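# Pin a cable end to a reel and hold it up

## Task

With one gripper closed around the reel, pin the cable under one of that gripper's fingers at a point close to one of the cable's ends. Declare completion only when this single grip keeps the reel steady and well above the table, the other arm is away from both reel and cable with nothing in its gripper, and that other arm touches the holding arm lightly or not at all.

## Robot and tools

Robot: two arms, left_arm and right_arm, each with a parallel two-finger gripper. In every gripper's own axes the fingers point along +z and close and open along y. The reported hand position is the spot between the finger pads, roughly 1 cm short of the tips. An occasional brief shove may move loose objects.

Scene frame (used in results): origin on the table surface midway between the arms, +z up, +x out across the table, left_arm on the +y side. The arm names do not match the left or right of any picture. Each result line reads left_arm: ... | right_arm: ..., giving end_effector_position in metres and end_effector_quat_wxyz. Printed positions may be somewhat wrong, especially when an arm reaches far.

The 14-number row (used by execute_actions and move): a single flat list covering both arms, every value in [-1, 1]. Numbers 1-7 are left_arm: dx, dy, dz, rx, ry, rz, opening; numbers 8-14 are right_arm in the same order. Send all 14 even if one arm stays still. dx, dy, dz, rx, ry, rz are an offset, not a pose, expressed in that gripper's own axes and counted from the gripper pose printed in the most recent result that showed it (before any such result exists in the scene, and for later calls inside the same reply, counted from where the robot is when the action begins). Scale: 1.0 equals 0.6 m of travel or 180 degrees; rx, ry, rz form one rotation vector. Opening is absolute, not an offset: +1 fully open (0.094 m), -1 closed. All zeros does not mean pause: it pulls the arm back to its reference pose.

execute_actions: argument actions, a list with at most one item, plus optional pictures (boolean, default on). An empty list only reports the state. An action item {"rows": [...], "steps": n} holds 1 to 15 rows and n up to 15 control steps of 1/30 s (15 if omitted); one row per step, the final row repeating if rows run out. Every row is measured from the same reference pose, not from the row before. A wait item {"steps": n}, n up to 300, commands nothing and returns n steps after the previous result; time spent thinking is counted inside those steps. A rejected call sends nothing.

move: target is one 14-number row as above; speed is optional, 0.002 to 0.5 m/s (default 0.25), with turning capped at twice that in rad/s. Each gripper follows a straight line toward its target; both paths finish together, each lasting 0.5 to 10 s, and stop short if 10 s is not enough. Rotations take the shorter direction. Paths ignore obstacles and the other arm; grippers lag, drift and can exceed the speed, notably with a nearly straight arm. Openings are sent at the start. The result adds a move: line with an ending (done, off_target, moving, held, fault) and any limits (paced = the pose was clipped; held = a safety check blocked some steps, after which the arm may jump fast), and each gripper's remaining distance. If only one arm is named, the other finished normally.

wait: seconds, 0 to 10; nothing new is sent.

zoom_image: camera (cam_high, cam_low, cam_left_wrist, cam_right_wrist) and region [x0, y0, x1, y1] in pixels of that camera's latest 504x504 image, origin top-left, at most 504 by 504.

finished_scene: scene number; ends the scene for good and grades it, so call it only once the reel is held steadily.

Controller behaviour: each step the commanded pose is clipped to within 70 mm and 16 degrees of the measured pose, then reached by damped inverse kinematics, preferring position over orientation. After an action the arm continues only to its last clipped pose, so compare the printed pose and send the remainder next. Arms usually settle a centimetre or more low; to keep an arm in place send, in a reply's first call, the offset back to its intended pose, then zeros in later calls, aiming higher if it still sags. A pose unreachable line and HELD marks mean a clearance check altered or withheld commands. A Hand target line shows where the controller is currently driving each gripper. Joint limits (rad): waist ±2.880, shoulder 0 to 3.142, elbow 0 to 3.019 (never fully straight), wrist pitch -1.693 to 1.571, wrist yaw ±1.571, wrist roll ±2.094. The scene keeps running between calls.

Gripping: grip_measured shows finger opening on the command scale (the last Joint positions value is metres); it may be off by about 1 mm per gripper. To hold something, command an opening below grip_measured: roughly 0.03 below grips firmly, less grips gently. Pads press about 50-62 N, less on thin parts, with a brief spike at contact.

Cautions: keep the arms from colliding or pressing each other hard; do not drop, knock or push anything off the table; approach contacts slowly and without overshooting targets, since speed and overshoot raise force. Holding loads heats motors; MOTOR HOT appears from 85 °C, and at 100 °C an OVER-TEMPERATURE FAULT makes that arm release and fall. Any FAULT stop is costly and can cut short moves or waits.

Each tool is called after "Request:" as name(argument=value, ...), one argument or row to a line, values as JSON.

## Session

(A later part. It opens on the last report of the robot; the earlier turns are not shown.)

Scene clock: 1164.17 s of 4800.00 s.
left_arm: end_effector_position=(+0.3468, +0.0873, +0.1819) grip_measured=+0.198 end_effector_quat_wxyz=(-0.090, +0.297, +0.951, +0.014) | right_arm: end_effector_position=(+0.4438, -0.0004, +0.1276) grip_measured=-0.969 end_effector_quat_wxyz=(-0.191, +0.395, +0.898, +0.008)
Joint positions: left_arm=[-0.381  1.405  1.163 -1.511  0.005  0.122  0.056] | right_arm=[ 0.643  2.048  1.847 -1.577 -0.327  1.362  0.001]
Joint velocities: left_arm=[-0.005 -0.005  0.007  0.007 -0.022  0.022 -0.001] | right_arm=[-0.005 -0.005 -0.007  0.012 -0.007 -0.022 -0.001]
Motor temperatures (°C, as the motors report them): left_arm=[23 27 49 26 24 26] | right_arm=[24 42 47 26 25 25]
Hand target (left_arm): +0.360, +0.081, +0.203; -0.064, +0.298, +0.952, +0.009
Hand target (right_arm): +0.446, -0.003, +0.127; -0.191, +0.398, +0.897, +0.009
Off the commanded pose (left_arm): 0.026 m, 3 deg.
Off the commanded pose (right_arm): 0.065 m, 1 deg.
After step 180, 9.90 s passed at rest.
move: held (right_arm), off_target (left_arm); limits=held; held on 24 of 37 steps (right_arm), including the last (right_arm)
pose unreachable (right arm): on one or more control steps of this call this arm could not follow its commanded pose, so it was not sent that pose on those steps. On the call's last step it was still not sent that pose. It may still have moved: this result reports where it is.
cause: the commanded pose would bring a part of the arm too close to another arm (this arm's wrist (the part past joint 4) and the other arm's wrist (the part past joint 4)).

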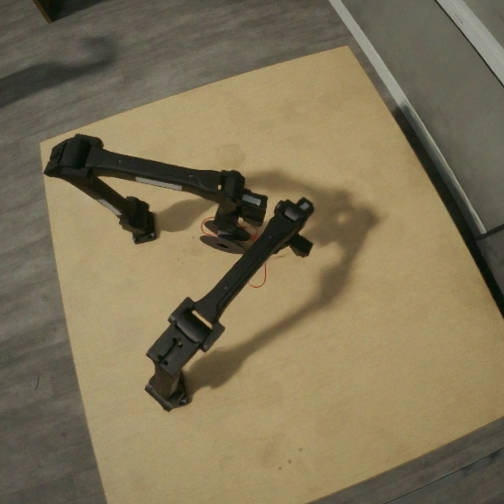

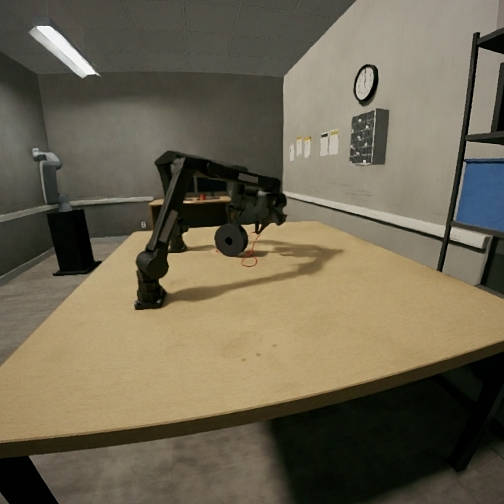

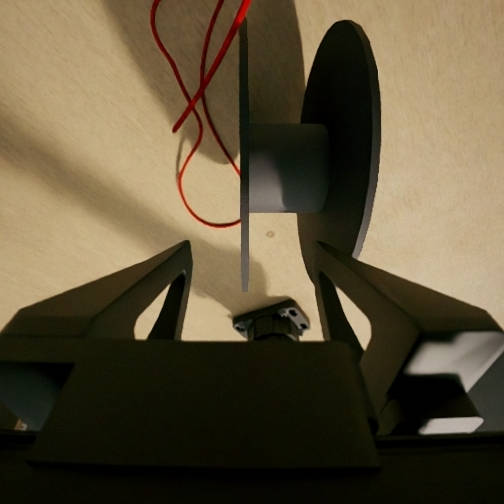

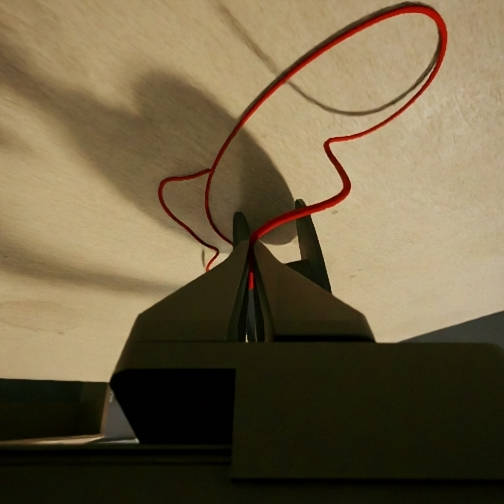

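Request:
move(
  target=[0,0,-0.035,0,-0.11,0,0.2, 0,0.04,0,0,0.08,0,-1],
  speed=0.1,
)

Request:
move(
  target=[0,0,0,0,0,0,0.2, 0.10,0.0,0.0,0,0,0,-1],
  speed=0.08,
)

Scene clock: 1181.50 s of 4800.00 s.
left_arm: end_effector_position=(+0.3501, +0.0834, +0.2036) grip_measured=+0.198 end_effector_quat_wxyz=(+0.072, +0.294, +0.952, -0.036) | right_arm: end_effector_position=(+0.4490, +0.0136, +0.1237) grip_measured=-0.969 end_effector_quat_wxyz=(-0.303, +0.395, +0.866, +0.052)
Joint positions: left_arm=[-0.367  1.186  1.026 -1.258  0.046  0.126  0.056] | right_arm=[ 0.598  2.138  1.928 -1.665 -0.555  1.292  0.001]
Joint velocities: left_arm=[-0.024  0.015 -0.017 -0.002 -0.066 -0.066  0.   ] | right_arm=[-0.005 -0.005 -0.002  0.007 -0.037  0.022  0.   ]
Motor temperatures (°C, as the motors report them): left_arm=[23 28 50 26 23 26] | right_arm=[24 42 47 26 25 25]
Hand target (left_arm): +0.350, +0.086, +0.201; +0.074, +0.294, +0.952, -0.038
Hand target (right_arm): +0.461, +0.016, +0.126; -0.303, +0.391, +0.867, +0.059
Off the commanded pose (left_arm): 0.003 m, 0 deg.
Off the commanded pose (right_arm): 0.012 m, 1 deg.
After step 180, 9.27 s passed at rest.
move: off_target (right_arm)

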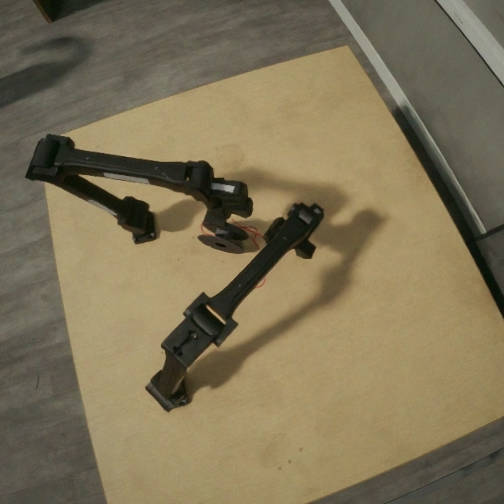

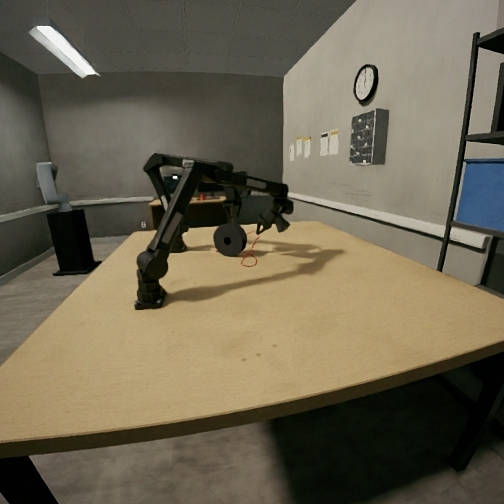

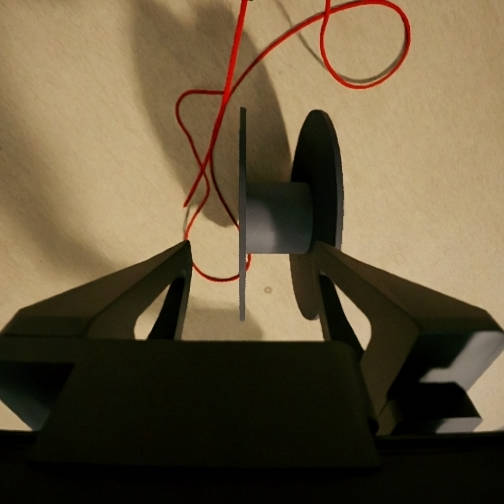

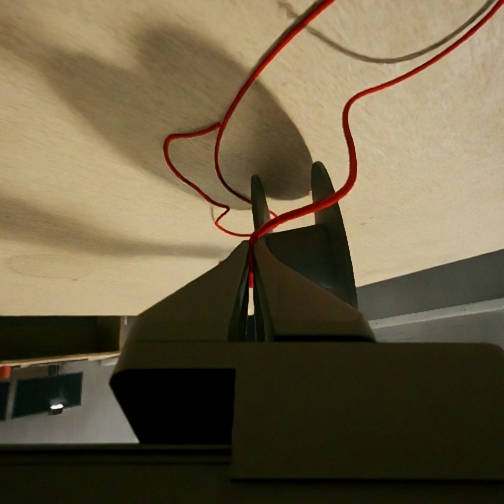

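Scene clock: 1182.60 s of 4800.00 s.
left_arm: end_effector_position=(+0.3501, +0.0834, +0.2036) grip_measured=+0.198 end_effector_quat_wxyz=(+0.072, +0.294, +0.952, -0.036) | right_arm: end_effector_position=(+0.4180, +0.0501, +0.1482) grip_measured=-0.969 end_effector_quat_wxyz=(-0.302, +0.390, +0.868, +0.049)
Joint positions: left_arm=[-0.367  1.186  1.026 -1.258  0.046  0.126  0.056] | right_arm=[ 0.675  2.097  1.928 -1.665 -0.57   1.366  0.001]
Joint velocities: left_arm=[-0.024 -0.024  0.012 -0.007 -0.051 -0.037 -0.001] | right_arm=[-0.015 -0.005 -0.012 -0.002  0.007  0.007 -0.   ]
Motor temperatures (°C, as the motors report them): left_arm=[23 28 50 26 23 26] | right_arm=[24 42 47 26 25 25]
Hand target (left_arm): +0.350, +0.083, +0.204; +0.072, +0.294, +0.952, -0.036
Hand target (right_arm): +0.418, +0.052, +0.157; -0.302, +0.395, +0.866, +0.051
Off the commanded pose (left_arm): 0.000 m, 0 deg.
Off the commanded pose (right_arm): 0.010 m, 1 deg.
move: done

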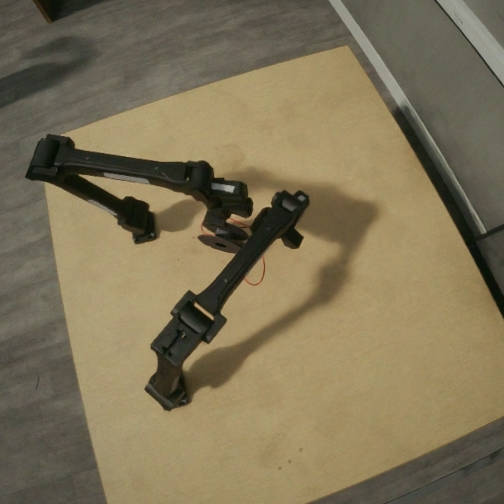

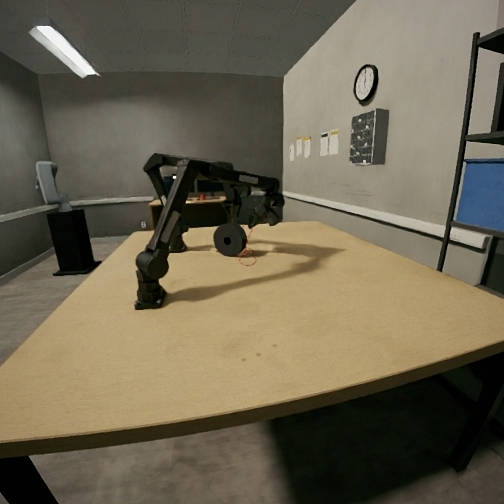

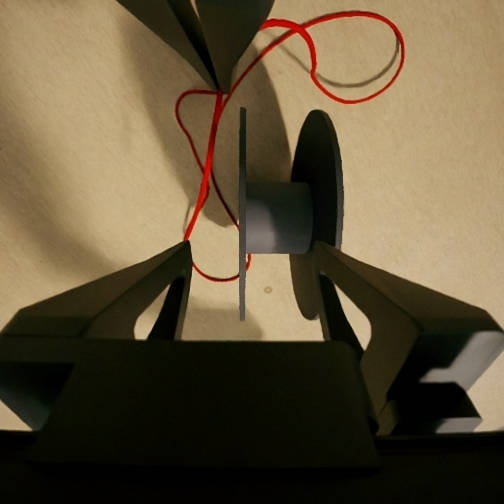

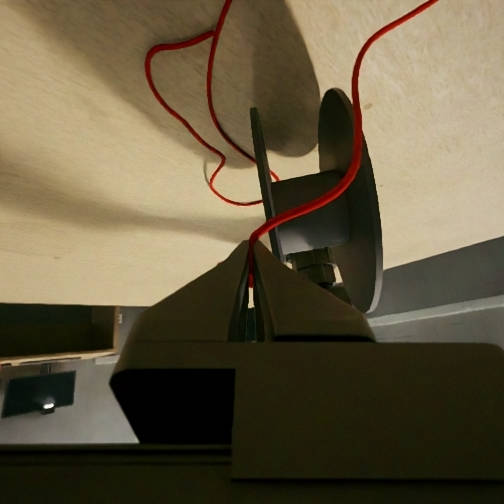

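Request:
move(
  target=[0,0,0,0,0,0,0.2, 0,0,0,0,0,-0.075,-1],
  speed=0.08,
)

Scene clock: 1191.23 s of 4800.00 s.
left_arm: end_effector_position=(+0.3501, +0.0834, +0.2036) grip_measured=+0.198 end_effector_quat_wxyz=(+0.072, +0.294, +0.952, -0.036) | right_arm: end_effector_position=(+0.4180, +0.0501, +0.1482) grip_measured=-0.969 end_effector_quat_wxyz=(-0.295, +0.292, +0.906, +0.082)
Joint positions: left_arm=[-0.367  1.186  1.026 -1.258  0.046  0.126  0.056] | right_arm=[ 0.675  2.097  1.928 -1.665 -0.57   1.146  0.001]
Joint velocities: left_arm=[ 0.015 -0.015 -0.002 -0.007 -0.007 -0.022 -0.001] | right_arm=[-0.024  0.005  0.012 -0.017 -0.037 -0.081  0.001]
Motor temperatures (°C, as the motors report them): left_arm=[23 27 48 26 23 26] | right_arm=[24 43 47 26 25 25]
Hand target (left_arm): +0.350, +0.083, +0.204; +0.072, +0.294, +0.952, -0.036
Hand target (right_arm): +0.418, +0.050, +0.148; -0.294, +0.285, +0.908, +0.085
Off the commanded pose (left_arm): 0.000 m, 0 deg.
Off the commanded pose (right_arm): 0.000 m, 1 deg.
After step 180, 0.80 s passed at rest.
move: done

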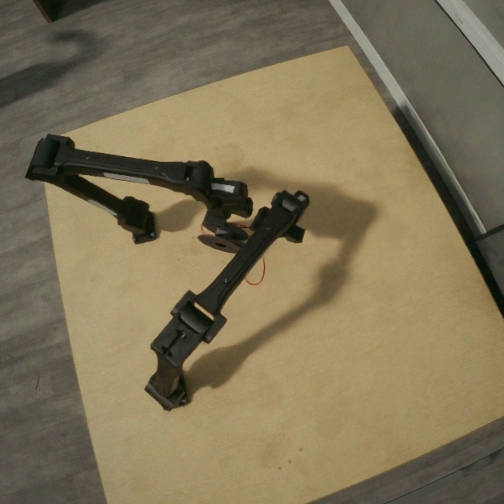

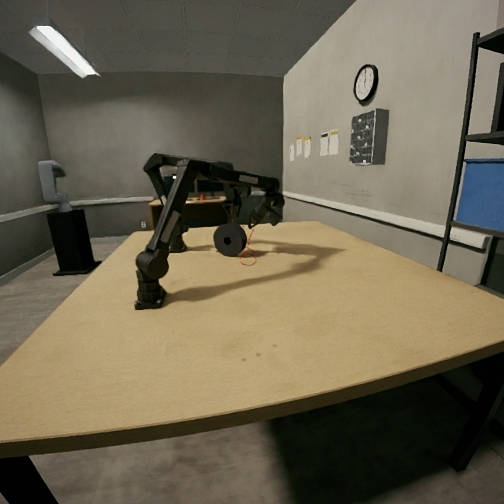

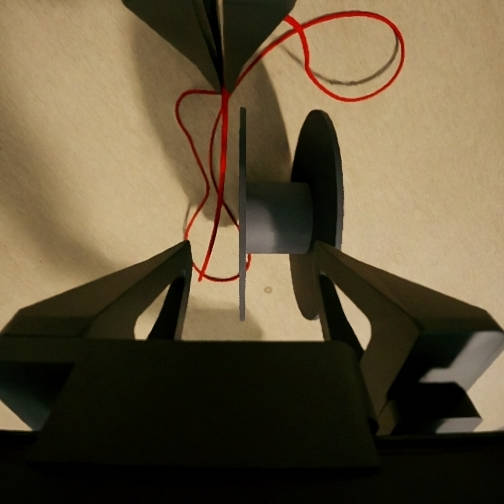

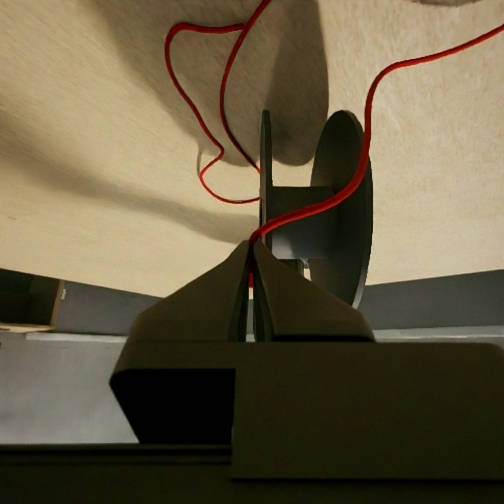

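Request:
move(
  target=[0.01,0,0.125,0,0,0,0.2, 0,0,0,0,0,0,-1],
  speed=0.06,
)

Scene clock: 1198.17 s of 4800.00 s.
left_arm: end_effector_position=(+0.3561, +0.0802, +0.1349) grip_measured=+0.198 end_effector_quat_wxyz=(+0.075, +0.294, +0.952, -0.036) | right_arm: end_effector_position=(+0.4180, +0.0501, +0.1482) grip_measured=-0.969 end_effector_quat_wxyz=(-0.295, +0.291, +0.906, +0.083)
Joint positions: left_arm=[-0.367  1.251  0.893 -1.053  0.046  0.125  0.056] | right_arm=[ 0.675  2.097  1.928 -1.665 -0.57   1.144  0.001]
Joint velocities: left_arm=[-0.005 -0.005 -0.007 -0.007  0.007 -0.037 -0.   ] | right_arm=[ 0.005 -0.005  0.007  0.002  0.022  0.022  0.   ]
Motor temperatures (°C, as the motors report them): left_arm=[23 27 47 27 23 26] | right_arm=[24 43 47 26 25 25]
Hand target (left_arm): +0.354, +0.078, +0.129; +0.071, +0.294, +0.952, -0.036
Hand target (right_arm): +0.418, +0.050, +0.148; -0.295, +0.293, +0.906, +0.082
Off the commanded pose (left_arm): 0.007 m, 0 deg.
Off the commanded pose (right_arm): 0.000 m, 0 deg.
move: done

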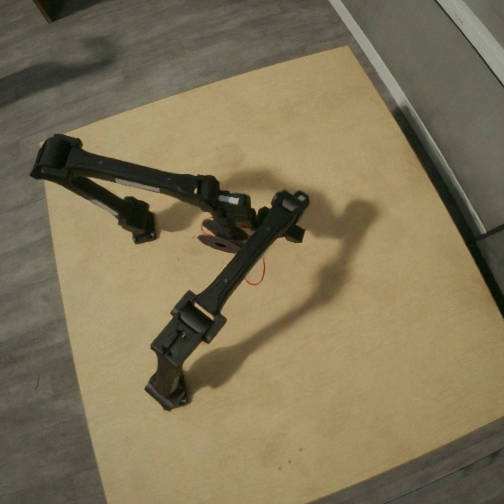

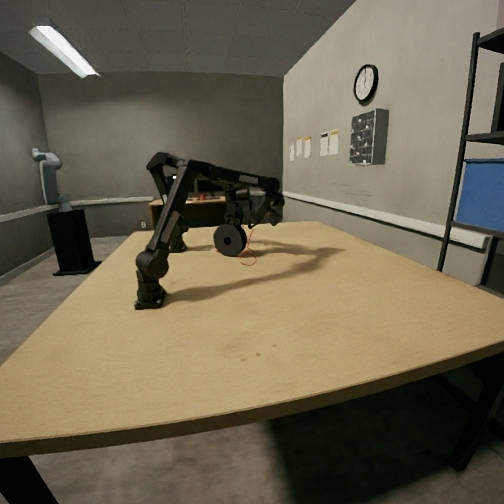

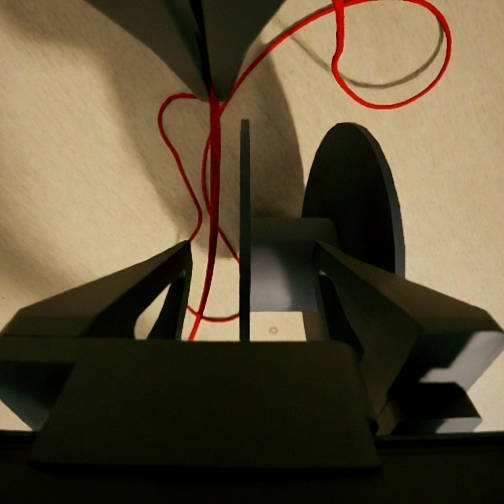

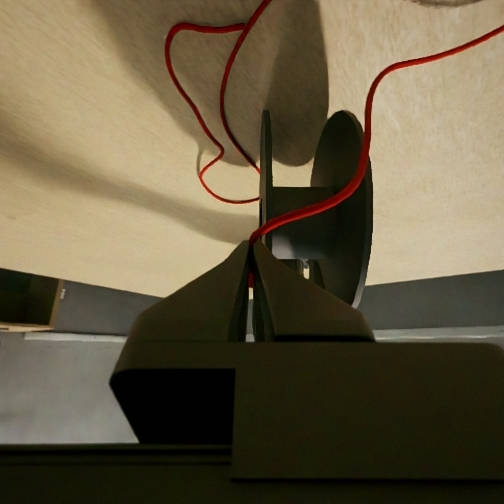

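Cable is between the outer finger and flange. Close.

Request:
execute_actions(
  actions=[
    {"rows": [[0,0,0,0,0,0,0.0, 0,0,0,0,0,0,-1],[0,0,0,0,0,0,-0.15, 0,0,0,0,0,0,-1],[0,0,0,0,0,0,-0.3, 0,0,0,0,0,0,-1],[0,0,0,0,0,0,-0.45, 0,0,0,0,0,0,-1],[0,0,0,0,0,0,-0.6, 0,0,0,0,0,0,-1],[0,0,0,0,0,0,-0.7, 0,0,0,0,0,0,-1],[0,0,0,0,0,0,-0.8, 0,0,0,0,0,0,-1],[0,0,0,0,0,0,-0.9, 0,0,0,0,0,0,-1],[0,0,0,0,0,0,-1, 0,0,0,0,0,0,-1]], "steps": 15},
  ],
)

Scene clock: 1214.50 s of 4800.00 s.
left_arm: end_effector_position=(+0.3560, +0.0801, +0.1346) grip_measured=-0.885 end_effector_quat_wxyz=(+0.074, +0.294, +0.952, -0.036) | right_arm: end_effector_position=(+0.4180, +0.0501, +0.1482) grip_measured=-0.969 end_effector_quat_wxyz=(-0.295, +0.291, +0.906, +0.083)
Joint positions: left_arm=[-0.368  1.251  0.892 -1.053  0.046  0.124  0.005] | right_arm=[ 0.675  2.097  1.928 -1.665 -0.57   1.144  0.001]
Joint velocities: left_arm=[ 0.005 -0.005  0.002 -0.012  0.007  0.022 -0.   ] | right_arm=[-0.005 -0.005 -0.007 -0.012 -0.007  0.022 -0.   ]
Motor temperatures (°C, as the motors report them): left_arm=[23 27 45 27 23 26] | right_arm=[24 43 46 26 25 25]
Hand target (left_arm): +0.356, +0.080, +0.135; +0.075, +0.294, +0.952, -0.036
Hand target (right_arm): +0.418, +0.050, +0.148; -0.295, +0.291, +0.906, +0.083
Off the commanded pose (left_arm): 0.000 m, 0 deg.
Off the commanded pose (right_arm): 0.000 m, 0 deg.
Steps of this call (steps 1 to 180: nothing new was sent; then 9.83 s passed at rest; steps 181 to 195: all 15 steps of this action). Readings (end_effector_position):
181: left_arm (+0.3561, +0.0802, +0.1349) | right_arm (+0.4180, +0.0501, +0.1482)
182: left_arm (+0.3561, +0.0802, +0.1349) | right_arm (+0.4180, +0.0501, +0.1482)
184: left_arm (+0.3561, +0.0802, +0.1349) | right_arm (+0.4180, +0.0501, +0.1482)
188: left_arm (+0.3563, +0.0807, +0.1349) | right_arm (+0.4180, +0.0501, +0.1482)
195: the state above

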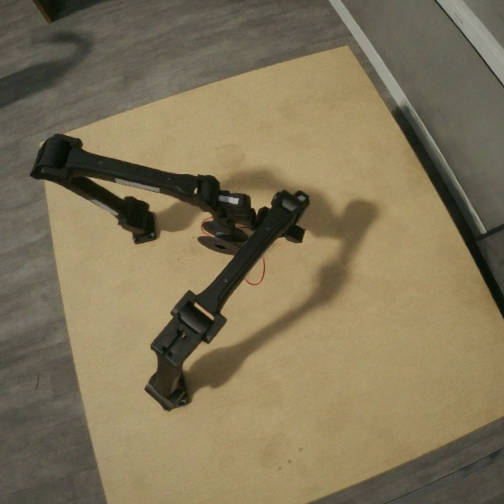

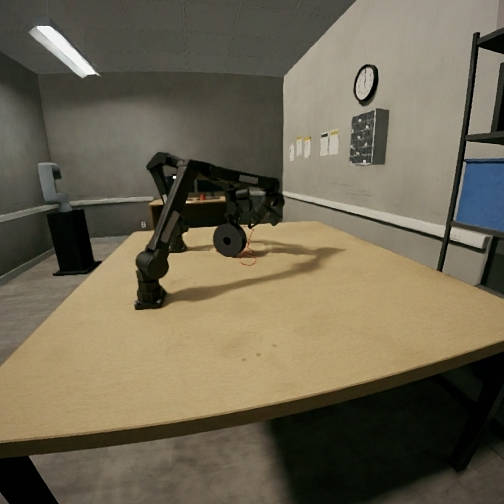

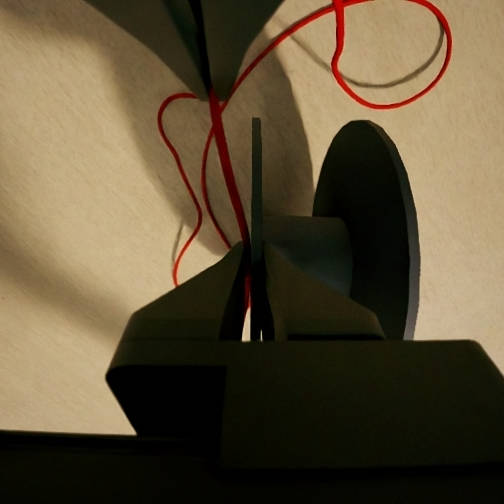

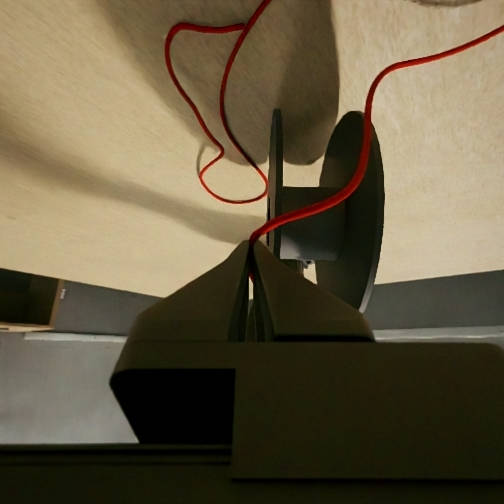

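Grip reads −0.885 (flange + cable trapped). Release right and retreat.

Request:
move(
  target=[0,0,0,0,0,0,-1, 0,0,0,0,0,0,0.6],
  speed=0.05,
)

Request:
move(
  target=[0,0,0,0,0,0,-1, -0.1,-0.15,-0.25,0,0,0,0.6],
  speed=0.15,
)

Request:
move(
  target=[0,0,-0.42,0,0,0,-1, 0,0,0,0,0,0,0.6],
  speed=0.1,
)

Scene clock: 1223.40 s of 4800.00 s.
left_arm: end_effector_position=(+0.3560, +0.0801, +0.1346) grip_measured=-0.885 end_effector_quat_wxyz=(+0.074, +0.294, +0.952, -0.036) | right_arm: end_effector_position=(+0.4180, +0.0501, +0.1482) grip_measured=+0.598 end_effector_quat_wxyz=(-0.295, +0.291, +0.906, +0.083)
Joint positions: left_arm=[-0.368  1.251  0.892 -1.053  0.046  0.124  0.005] | right_arm=[ 0.675  2.097  1.928 -1.665 -0.57   1.144  0.075]
Joint velocities: left_arm=[ 0.005 -0.015 -0.002 -0.007  0.022 -0.051  0.   ] | right_arm=[-0.005  0.005  0.012 -0.012  0.051 -0.007  0.   ]
Motor temperatures (°C, as the motors report them): left_arm=[23 27 45 27 23 26] | right_arm=[24 43 46 26 25 25]
Hand target (left_arm): +0.356, +0.080, +0.135; +0.074, +0.294, +0.952, -0.036
Hand target (right_arm): +0.418, +0.050, +0.148; -0.295, +0.291, +0.906, +0.083
Off the commanded pose (left_arm): 0.000 m, 0 deg.
Off the commanded pose (right_arm): 0.000 m, 0 deg.
After step 180, 2.20 s passed at rest.
move: done

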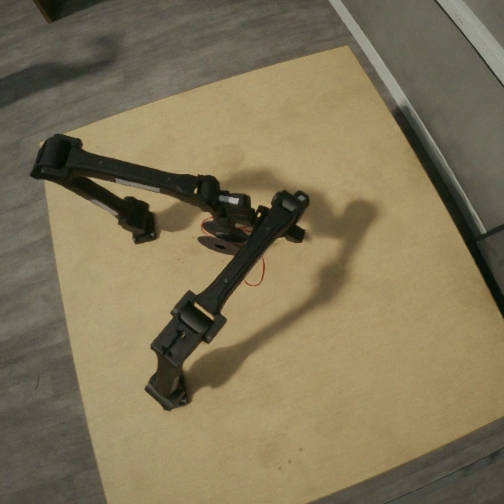

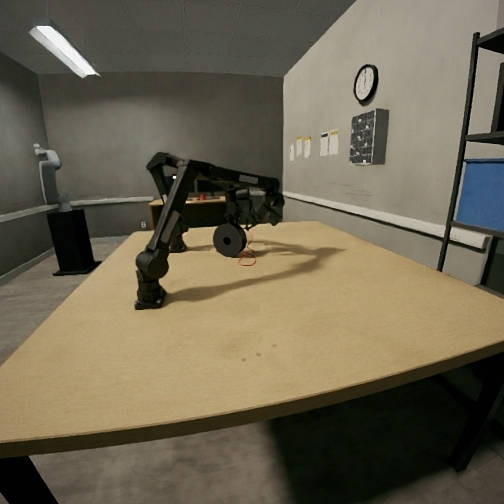

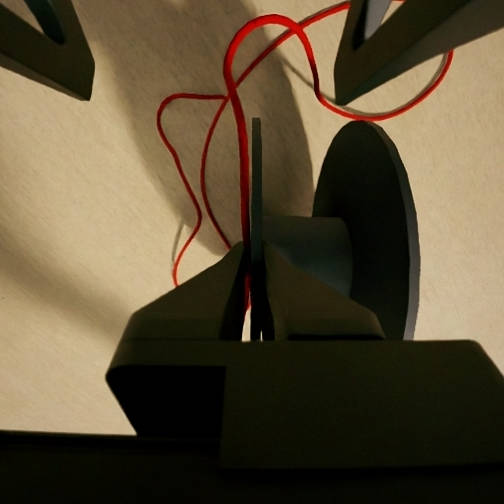

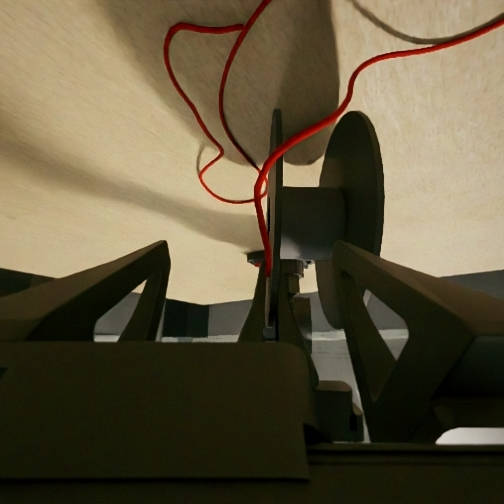

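Scene clock: 1225.07 s of 4800.00 s.
left_arm: end_effector_position=(+0.3560, +0.0801, +0.1346) grip_measured=-0.885 end_effector_quat_wxyz=(+0.074, +0.294, +0.952, -0.036) | right_arm: end_effector_position=(+0.4829, -0.1006, +0.2381) grip_measured=+0.598 end_effector_quat_wxyz=(-0.211, +0.328, +0.906, +0.162)
Joint positions: left_arm=[-0.368  1.251  0.892 -1.053  0.046  0.124  0.005] | right_arm=[ 0.401  1.895  1.871 -1.691 -0.522  0.981  0.075]
Joint velocities: left_arm=[-0.024 -0.005 -0.002  0.007  0.066 -0.007  0.   ] | right_arm=[-0.015  0.005 -0.002 -0.007 -0.022 -0.066 -0.001]
Motor temperatures (°C, as the motors report them): left_arm=[23 27 45 27 23 26] | right_arm=[24 43 46 26 25 25]
Hand target (left_arm): +0.356, +0.080, +0.135; +0.074, +0.294, +0.952, -0.036
Hand target (right_arm): +0.476, -0.100, +0.235; -0.219, +0.321, +0.908, +0.153
Off the commanded pose (left_arm): 0.000 m, 0 deg.
Off the commanded pose (right_arm): 0.005 m, 14 deg.
joint sent to its limit (right arm) — the command would take joint 4 (wrist pitch) past its lower limit, so that joint was sent only as far as its limit.
move: off_target (right_arm)

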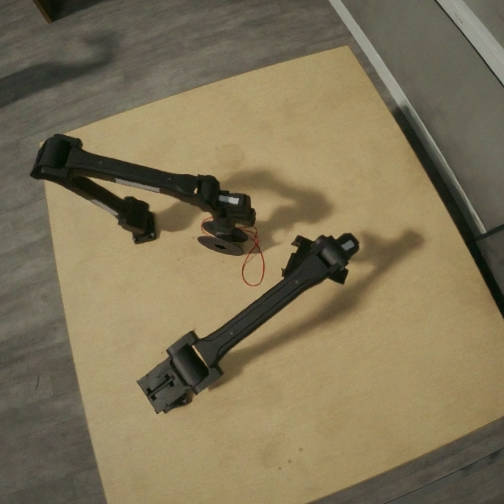

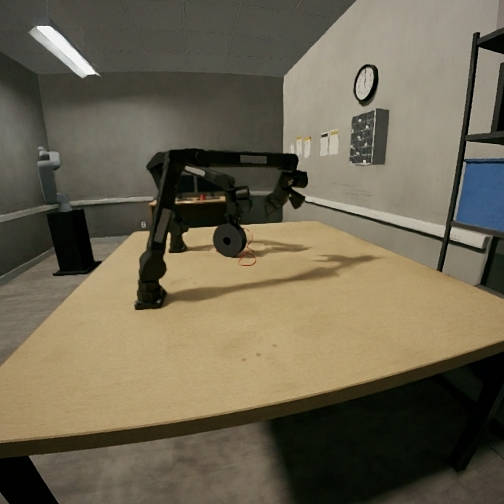

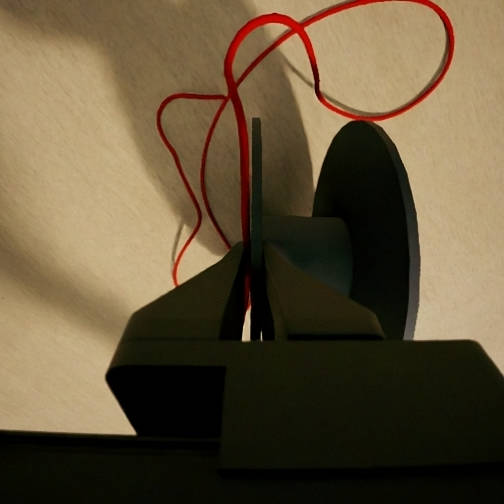

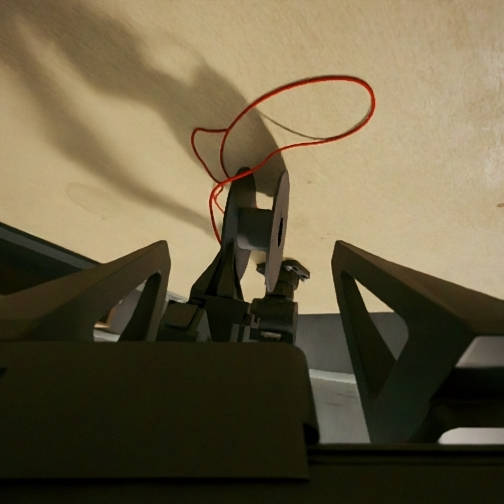

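Scene clock: 1227.97 s of 4800.00 s.
left_arm: end_effector_position=(+0.3180, +0.1117, +0.3494) grip_measured=-0.885 end_effector_quat_wxyz=(+0.058, +0.293, +0.954, -0.031) | right_arm: end_effector_position=(+0.4829, -0.1006, +0.2381) grip_measured=+0.598 end_effector_quat_wxyz=(-0.211, +0.328, +0.906, +0.162)
Joint positions: left_arm=[-0.333  1.112  1.358 -1.693  0.046  0.159  0.005] | right_arm=[ 0.401  1.895  1.871 -1.691 -0.522  0.981  0.075]
Joint velocities: left_arm=[-0.005  0.005 -0.017 -0.012 -0.037  0.022 -0.   ] | right_arm=[-0.015 -0.015  0.007  0.007  0.007  0.051 -0.001]
Motor temperatures (°C, as the motors report them): left_arm=[23 27 47 27 23 26] | right_arm=[24 43 46 26 25 25]
Hand target (left_arm): +0.323, +0.111, +0.381; +0.094, +0.293, +0.951, -0.039
Hand target (right_arm): +0.483, -0.101, +0.238; -0.211, +0.328, +0.906, +0.162
Off the commanded pose (left_arm): 0.035 m, 2 deg.
Off the commanded pose (right_arm): 0.000 m, 0 deg.
joint sent to its limit (left arm) — the command would take joint 4 (wrist pitch) past its lower limit, so that joint was sent only as far as its limit.
move: off_target (left_arm)

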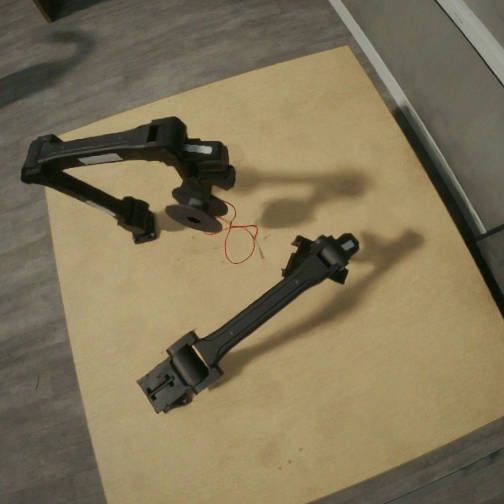

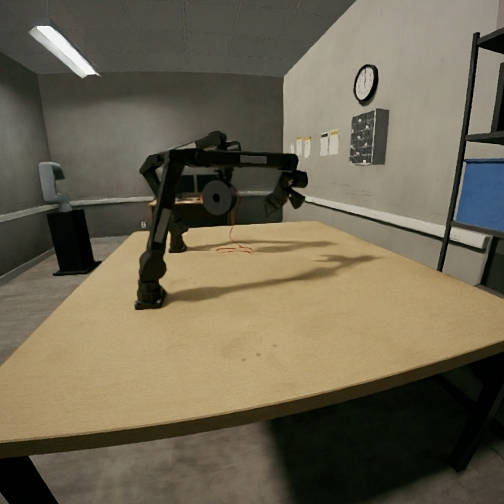

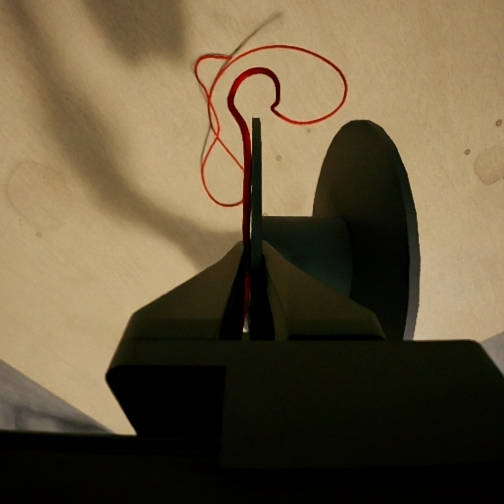

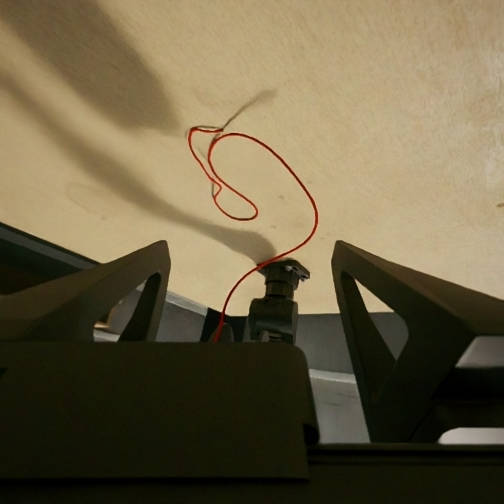

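The left arm is holding the reel at z≈0.35 with the cable trapped, and the right arm is clear and empty.

Request:
finished_scene(
  scene=2,
)

The scene is finished: the task was done.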